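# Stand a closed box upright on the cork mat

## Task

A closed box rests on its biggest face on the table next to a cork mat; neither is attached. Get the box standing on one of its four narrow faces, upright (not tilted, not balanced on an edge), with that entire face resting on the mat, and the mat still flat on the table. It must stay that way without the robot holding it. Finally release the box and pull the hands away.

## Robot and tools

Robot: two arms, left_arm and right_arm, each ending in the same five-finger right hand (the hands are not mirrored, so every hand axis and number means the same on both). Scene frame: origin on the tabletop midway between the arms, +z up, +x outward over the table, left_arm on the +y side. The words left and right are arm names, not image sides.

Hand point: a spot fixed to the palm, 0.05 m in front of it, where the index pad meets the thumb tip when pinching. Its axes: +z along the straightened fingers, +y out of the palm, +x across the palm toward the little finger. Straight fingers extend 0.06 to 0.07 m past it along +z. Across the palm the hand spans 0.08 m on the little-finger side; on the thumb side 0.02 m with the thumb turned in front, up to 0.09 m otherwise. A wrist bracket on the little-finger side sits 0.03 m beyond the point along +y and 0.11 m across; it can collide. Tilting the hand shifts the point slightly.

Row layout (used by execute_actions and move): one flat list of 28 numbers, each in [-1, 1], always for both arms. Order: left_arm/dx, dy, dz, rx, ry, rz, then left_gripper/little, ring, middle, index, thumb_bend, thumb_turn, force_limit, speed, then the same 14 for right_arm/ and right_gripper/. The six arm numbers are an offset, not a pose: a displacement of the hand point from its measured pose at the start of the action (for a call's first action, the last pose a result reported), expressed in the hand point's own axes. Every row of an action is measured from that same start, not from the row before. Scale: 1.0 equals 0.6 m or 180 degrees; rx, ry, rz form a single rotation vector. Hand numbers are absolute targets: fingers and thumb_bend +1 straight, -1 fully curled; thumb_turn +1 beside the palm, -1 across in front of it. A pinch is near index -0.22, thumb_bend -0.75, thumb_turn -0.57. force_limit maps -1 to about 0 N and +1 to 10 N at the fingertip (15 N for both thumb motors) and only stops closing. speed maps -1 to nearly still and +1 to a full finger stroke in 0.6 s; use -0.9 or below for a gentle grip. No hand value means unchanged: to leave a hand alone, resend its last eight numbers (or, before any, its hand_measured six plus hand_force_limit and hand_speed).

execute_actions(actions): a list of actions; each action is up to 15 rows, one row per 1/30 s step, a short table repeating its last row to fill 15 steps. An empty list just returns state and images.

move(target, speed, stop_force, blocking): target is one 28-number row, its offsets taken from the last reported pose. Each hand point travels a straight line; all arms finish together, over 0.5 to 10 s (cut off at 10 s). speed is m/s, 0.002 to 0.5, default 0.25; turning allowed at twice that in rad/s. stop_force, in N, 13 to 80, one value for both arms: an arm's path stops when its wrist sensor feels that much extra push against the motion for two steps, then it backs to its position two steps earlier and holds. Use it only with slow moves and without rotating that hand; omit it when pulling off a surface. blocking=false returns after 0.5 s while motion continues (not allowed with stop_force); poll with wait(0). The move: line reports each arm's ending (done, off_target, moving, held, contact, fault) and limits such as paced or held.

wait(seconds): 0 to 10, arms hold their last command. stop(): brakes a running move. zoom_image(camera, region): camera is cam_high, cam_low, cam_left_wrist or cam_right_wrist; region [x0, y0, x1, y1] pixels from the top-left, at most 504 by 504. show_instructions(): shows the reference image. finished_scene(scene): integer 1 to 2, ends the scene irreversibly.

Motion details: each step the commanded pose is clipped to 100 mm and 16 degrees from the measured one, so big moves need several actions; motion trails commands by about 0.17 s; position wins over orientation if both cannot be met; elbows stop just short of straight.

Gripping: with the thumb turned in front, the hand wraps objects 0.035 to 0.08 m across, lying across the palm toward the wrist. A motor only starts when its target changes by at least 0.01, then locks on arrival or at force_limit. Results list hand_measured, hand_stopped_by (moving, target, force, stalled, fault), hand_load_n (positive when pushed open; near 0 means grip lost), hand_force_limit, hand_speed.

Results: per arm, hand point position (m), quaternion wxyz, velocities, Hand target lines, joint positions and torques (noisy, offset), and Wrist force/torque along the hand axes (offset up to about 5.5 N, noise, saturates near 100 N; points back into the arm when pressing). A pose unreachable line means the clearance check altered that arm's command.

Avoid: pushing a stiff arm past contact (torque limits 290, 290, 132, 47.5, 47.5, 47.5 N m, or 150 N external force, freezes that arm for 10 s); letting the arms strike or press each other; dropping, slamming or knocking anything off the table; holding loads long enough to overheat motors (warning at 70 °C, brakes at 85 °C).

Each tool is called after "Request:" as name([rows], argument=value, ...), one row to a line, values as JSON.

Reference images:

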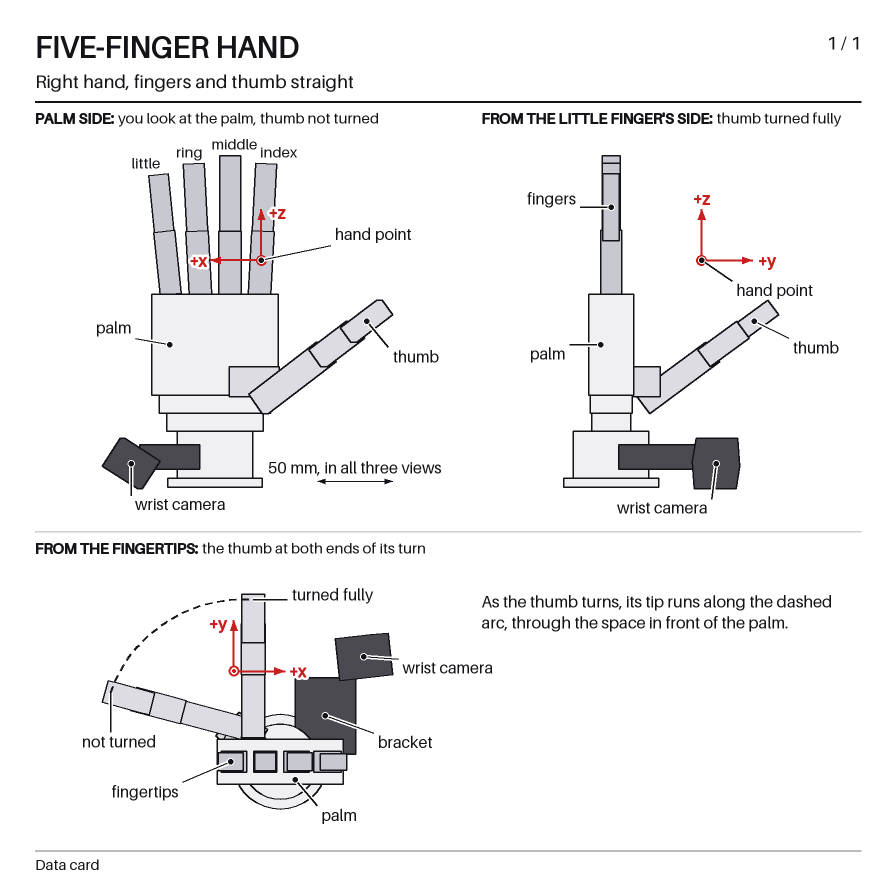

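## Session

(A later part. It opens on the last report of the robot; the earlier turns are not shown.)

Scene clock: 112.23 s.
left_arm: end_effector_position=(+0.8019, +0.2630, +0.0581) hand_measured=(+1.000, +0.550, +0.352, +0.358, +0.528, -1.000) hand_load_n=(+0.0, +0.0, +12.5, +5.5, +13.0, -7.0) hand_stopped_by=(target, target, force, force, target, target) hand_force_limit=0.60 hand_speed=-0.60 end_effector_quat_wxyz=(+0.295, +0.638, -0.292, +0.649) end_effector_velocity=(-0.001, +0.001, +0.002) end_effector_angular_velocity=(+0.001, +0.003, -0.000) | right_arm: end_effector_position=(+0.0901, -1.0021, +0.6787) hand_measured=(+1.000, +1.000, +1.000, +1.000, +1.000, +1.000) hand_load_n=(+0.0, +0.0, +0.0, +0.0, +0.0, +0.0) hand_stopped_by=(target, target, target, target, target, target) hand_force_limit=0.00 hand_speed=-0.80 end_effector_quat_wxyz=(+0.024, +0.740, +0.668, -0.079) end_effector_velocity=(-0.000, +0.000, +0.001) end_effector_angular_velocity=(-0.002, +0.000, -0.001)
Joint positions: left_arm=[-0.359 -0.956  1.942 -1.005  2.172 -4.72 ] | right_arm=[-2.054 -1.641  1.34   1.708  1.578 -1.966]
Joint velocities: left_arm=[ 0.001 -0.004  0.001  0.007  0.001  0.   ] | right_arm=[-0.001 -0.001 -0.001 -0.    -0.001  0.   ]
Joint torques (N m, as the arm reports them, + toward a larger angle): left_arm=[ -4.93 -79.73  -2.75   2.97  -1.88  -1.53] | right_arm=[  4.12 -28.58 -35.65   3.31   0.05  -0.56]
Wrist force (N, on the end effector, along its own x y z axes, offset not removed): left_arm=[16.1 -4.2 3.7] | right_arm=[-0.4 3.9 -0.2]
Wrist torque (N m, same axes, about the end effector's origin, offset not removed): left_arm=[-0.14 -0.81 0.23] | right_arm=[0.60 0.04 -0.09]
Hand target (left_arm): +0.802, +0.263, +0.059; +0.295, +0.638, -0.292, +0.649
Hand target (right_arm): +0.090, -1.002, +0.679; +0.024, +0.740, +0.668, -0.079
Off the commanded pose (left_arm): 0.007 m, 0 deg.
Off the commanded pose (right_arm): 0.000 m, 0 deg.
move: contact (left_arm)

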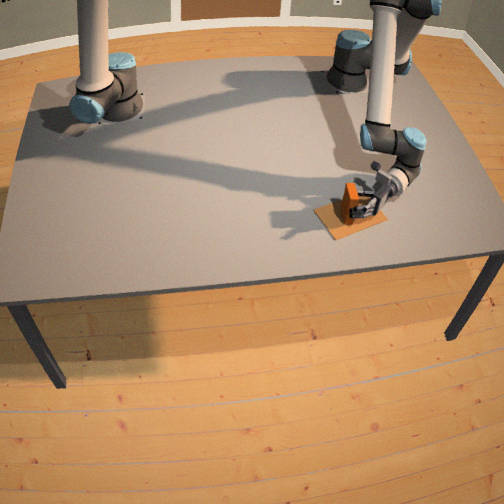

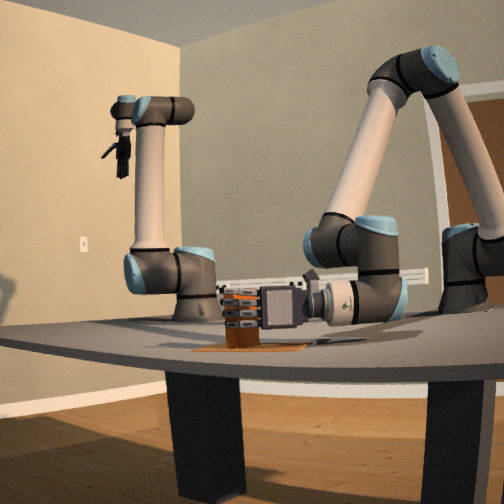

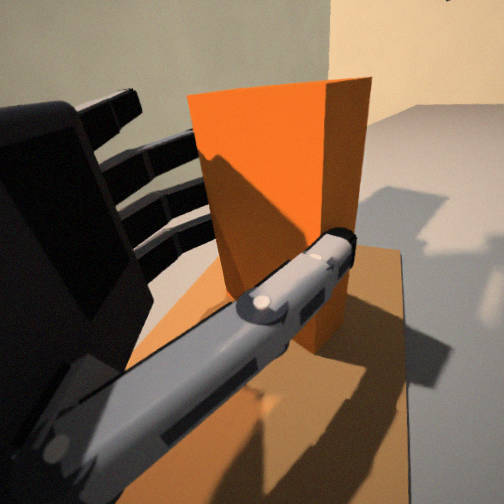

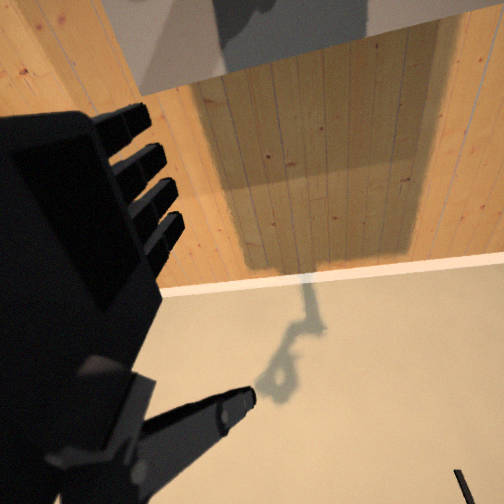

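Request:
move(target=[0,0,0,0,0,0,1,1,1,1,1,-1,0.6,-0.5, 0,0,0,0,0,0,1,1,1,1,1,1,0,-0.8])

Request:
move(target=[0.05,-0.15,-0.15,0,0,0,1,1,1,1,1,-1,0.6,-0.5, 0,0,0,0,0,0,1,1,1,1,1,1,0,-0.8], speed=0.15)

Scene clock: 118.67 s.
left_arm: end_effector_position=(+0.8019, +0.2630, +0.0581) hand_measured=(+1.000, +1.000, +1.000, +1.000, +1.000, -1.000) hand_load_n=(+0.0, +0.0, +0.0, +0.0, +0.0, +0.0) hand_stopped_by=(target, target, target, target, target, target) hand_force_limit=0.60 hand_speed=-0.50 end_effector_quat_wxyz=(+0.295, +0.638, -0.292, +0.649) end_effector_velocity=(-0.001, -0.000, -0.001) end_effector_angular_velocity=(+0.001, +0.001, -0.001) | right_arm: end_effector_position=(+0.0901, -1.0021, +0.6787) hand_measured=(+1.000, +1.000, +1.000, +1.000, +1.000, +1.000) hand_load_n=(+0.0, +0.0, +0.0, +0.0, +0.0, +0.0) hand_stopped_by=(target, target, target, target, target, target) hand_force_limit=0.00 hand_speed=-0.80 end_effector_quat_wxyz=(+0.024, +0.740, +0.668, -0.079) end_effector_velocity=(+0.000, +0.000, +0.000) end_effector_angular_velocity=(-0.000, +0.000, +0.000)
Joint positions: left_arm=[-0.359 -0.956  1.942 -1.005  2.172 -4.72 ] | right_arm=[-2.054 -1.641  1.34   1.708  1.578 -1.966]
Joint velocities: left_arm=[-0.     0.001  0.     0.001  0.001  0.   ] | right_arm=[ 0.    -0.001  0.     0.    -0.    -0.   ]
Joint torques (N m, as the arm reports them, + toward a larger angle): left_arm=[  5.17 -64.66 -20.79  -4.24  -2.24  -2.95] | right_arm=[  1.98 -25.64 -35.72   3.5    0.08  -0.77]
Wrist force (N, on the end effector, along its own x y z axes, offset not removed): left_arm=[1.3 -2.9 1.9] | right_arm=[1.2 4.5 -1.5]
Wrist torque (N m, same axes, about the end effector's origin, offset not removed): left_arm=[-0.43 -0.49 0.14] | right_arm=[0.72 -0.21 0.06]
Hand target (left_arm): +0.802, +0.263, +0.058; +0.295, +0.638, -0.292, +0.649
Hand target (right_arm): +0.090, -1.002, +0.679; +0.024, +0.740, +0.668, -0.079
Off the commanded pose (left_arm): 0.000 m, 0 deg.
Off the commanded pose (right_arm): 0.000 m, 0 deg.
move: done

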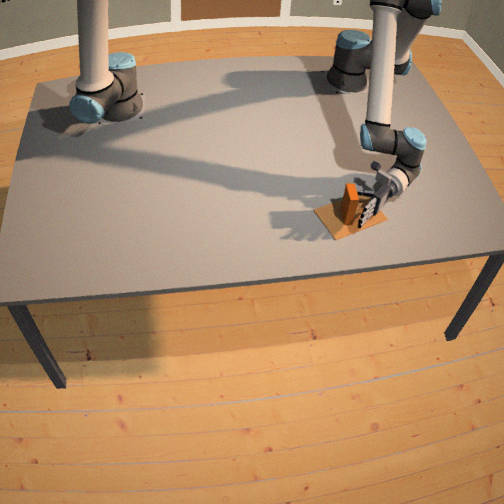

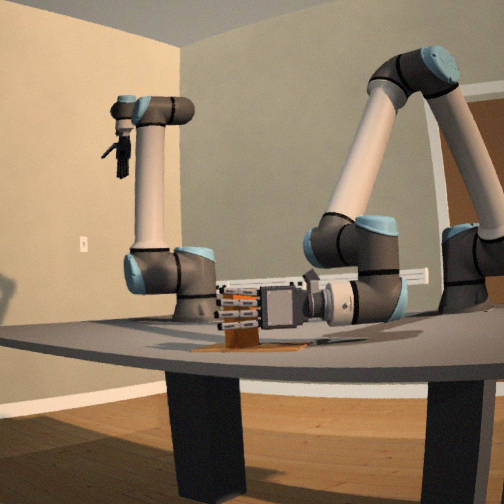

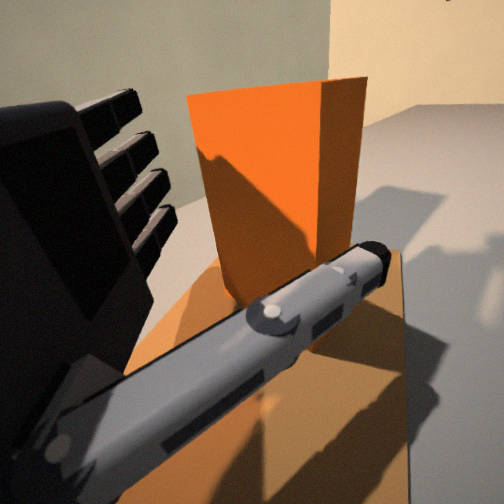

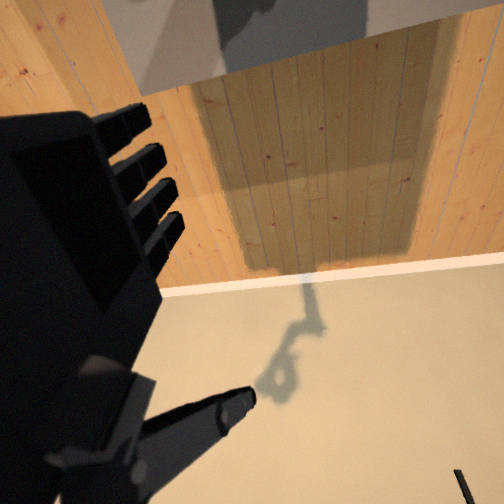

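Scene clock: 120.10 s.
left_arm: end_effector_position=(+0.8104, +0.3899, +0.0869) hand_measured=(+1.000, +1.000, +1.000, +1.000, +1.000, -1.000) hand_load_n=(+0.0, +0.0, +0.0, +0.0, +0.0, +0.0) hand_stopped_by=(target, target, target, target, target, target) hand_force_limit=0.60 hand_speed=-0.50 end_effector_quat_wxyz=(+0.295, +0.638, -0.292, +0.649) end_effector_velocity=(+0.000, +0.003, +0.001) end_effector_angular_velocity=(+0.000, -0.000, -0.000) | right_arm: end_effector_position=(+0.0901, -1.0021, +0.6787) hand_measured=(+1.000, +1.000, +1.000, +1.000, +1.000, +1.000) hand_load_n=(+0.0, +0.0, +0.0, +0.0, +0.0, +0.0) hand_stopped_by=(target, target, target, target, target, target) hand_force_limit=0.00 hand_speed=-0.80 end_effector_quat_wxyz=(+0.024, +0.740, +0.668, -0.079) end_effector_velocity=(+0.000, +0.000, -0.000) end_effector_angular_velocity=(+0.002, -0.001, +0.000)
Joint positions: left_arm=[-0.172 -0.977  1.897 -0.943  2.358 -4.725] | right_arm=[-2.054 -1.641  1.34   1.708  1.578 -1.966]
Joint velocities: left_arm=[ 0.004 -0.001 -0.002  0.003  0.004  0.   ] | right_arm=[ 0.     0.001  0.001  0.001 -0.    -0.   ]
Joint torques (N m, as the arm reports them, + toward a larger angle): left_arm=[ 14.38 -87.13 -37.11   1.45   3.62  -2.45] | right_arm=[  3.06 -27.64 -35.22   3.71   0.2   -0.83]
Wrist force (N, on the end effector, along its own x y z axes, offset not removed): left_arm=[1.4 -3.1 -0.4] | right_arm=[0.7 3.9 0.3]
Wrist torque (N m, same axes, about the end effector's origin, offset not removed): left_arm=[-0.26 -0.30 0.17] | right_arm=[0.60 -0.11 0.08]
Hand target (left_arm): +0.810, +0.390, +0.087; +0.295, +0.638, -0.292, +0.649
Hand target (right_arm): +0.090, -1.002, +0.679; +0.024, +0.740, +0.668, -0.079
Off the commanded pose (left_arm): 0.000 m, 0 deg.
Off the commanded pose (right_arm): 0.000 m, 0 deg.
move: done

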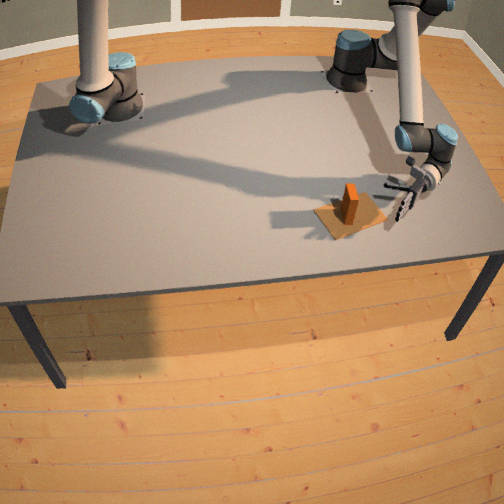

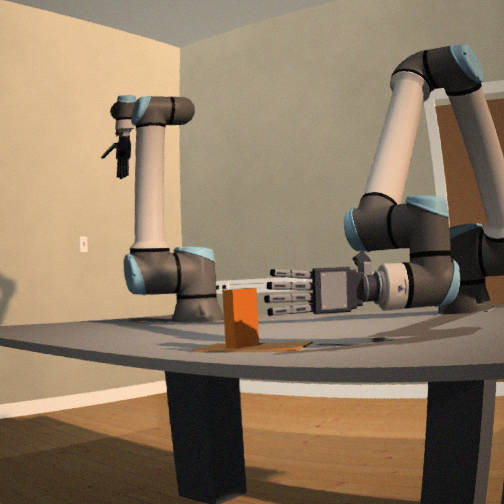

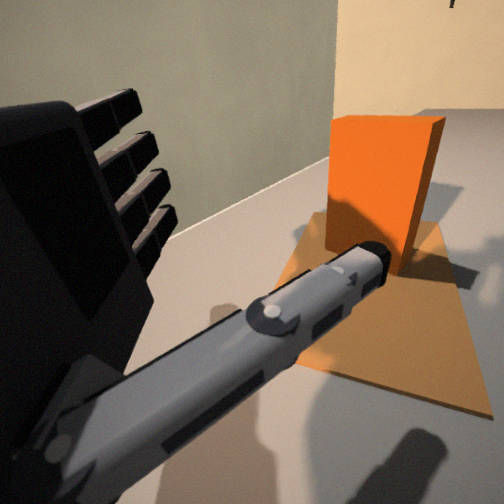

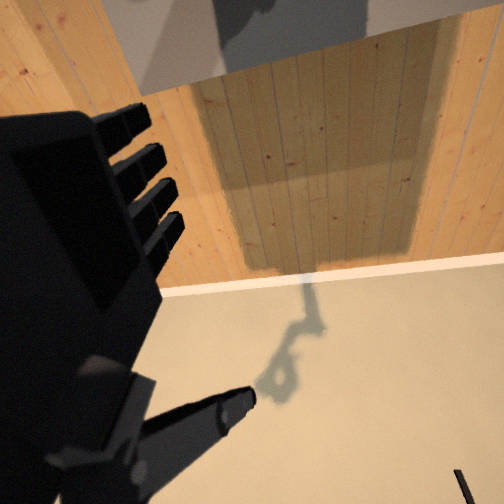

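Request:
finished_scene(scene=1)

The scene is finished: the task was done.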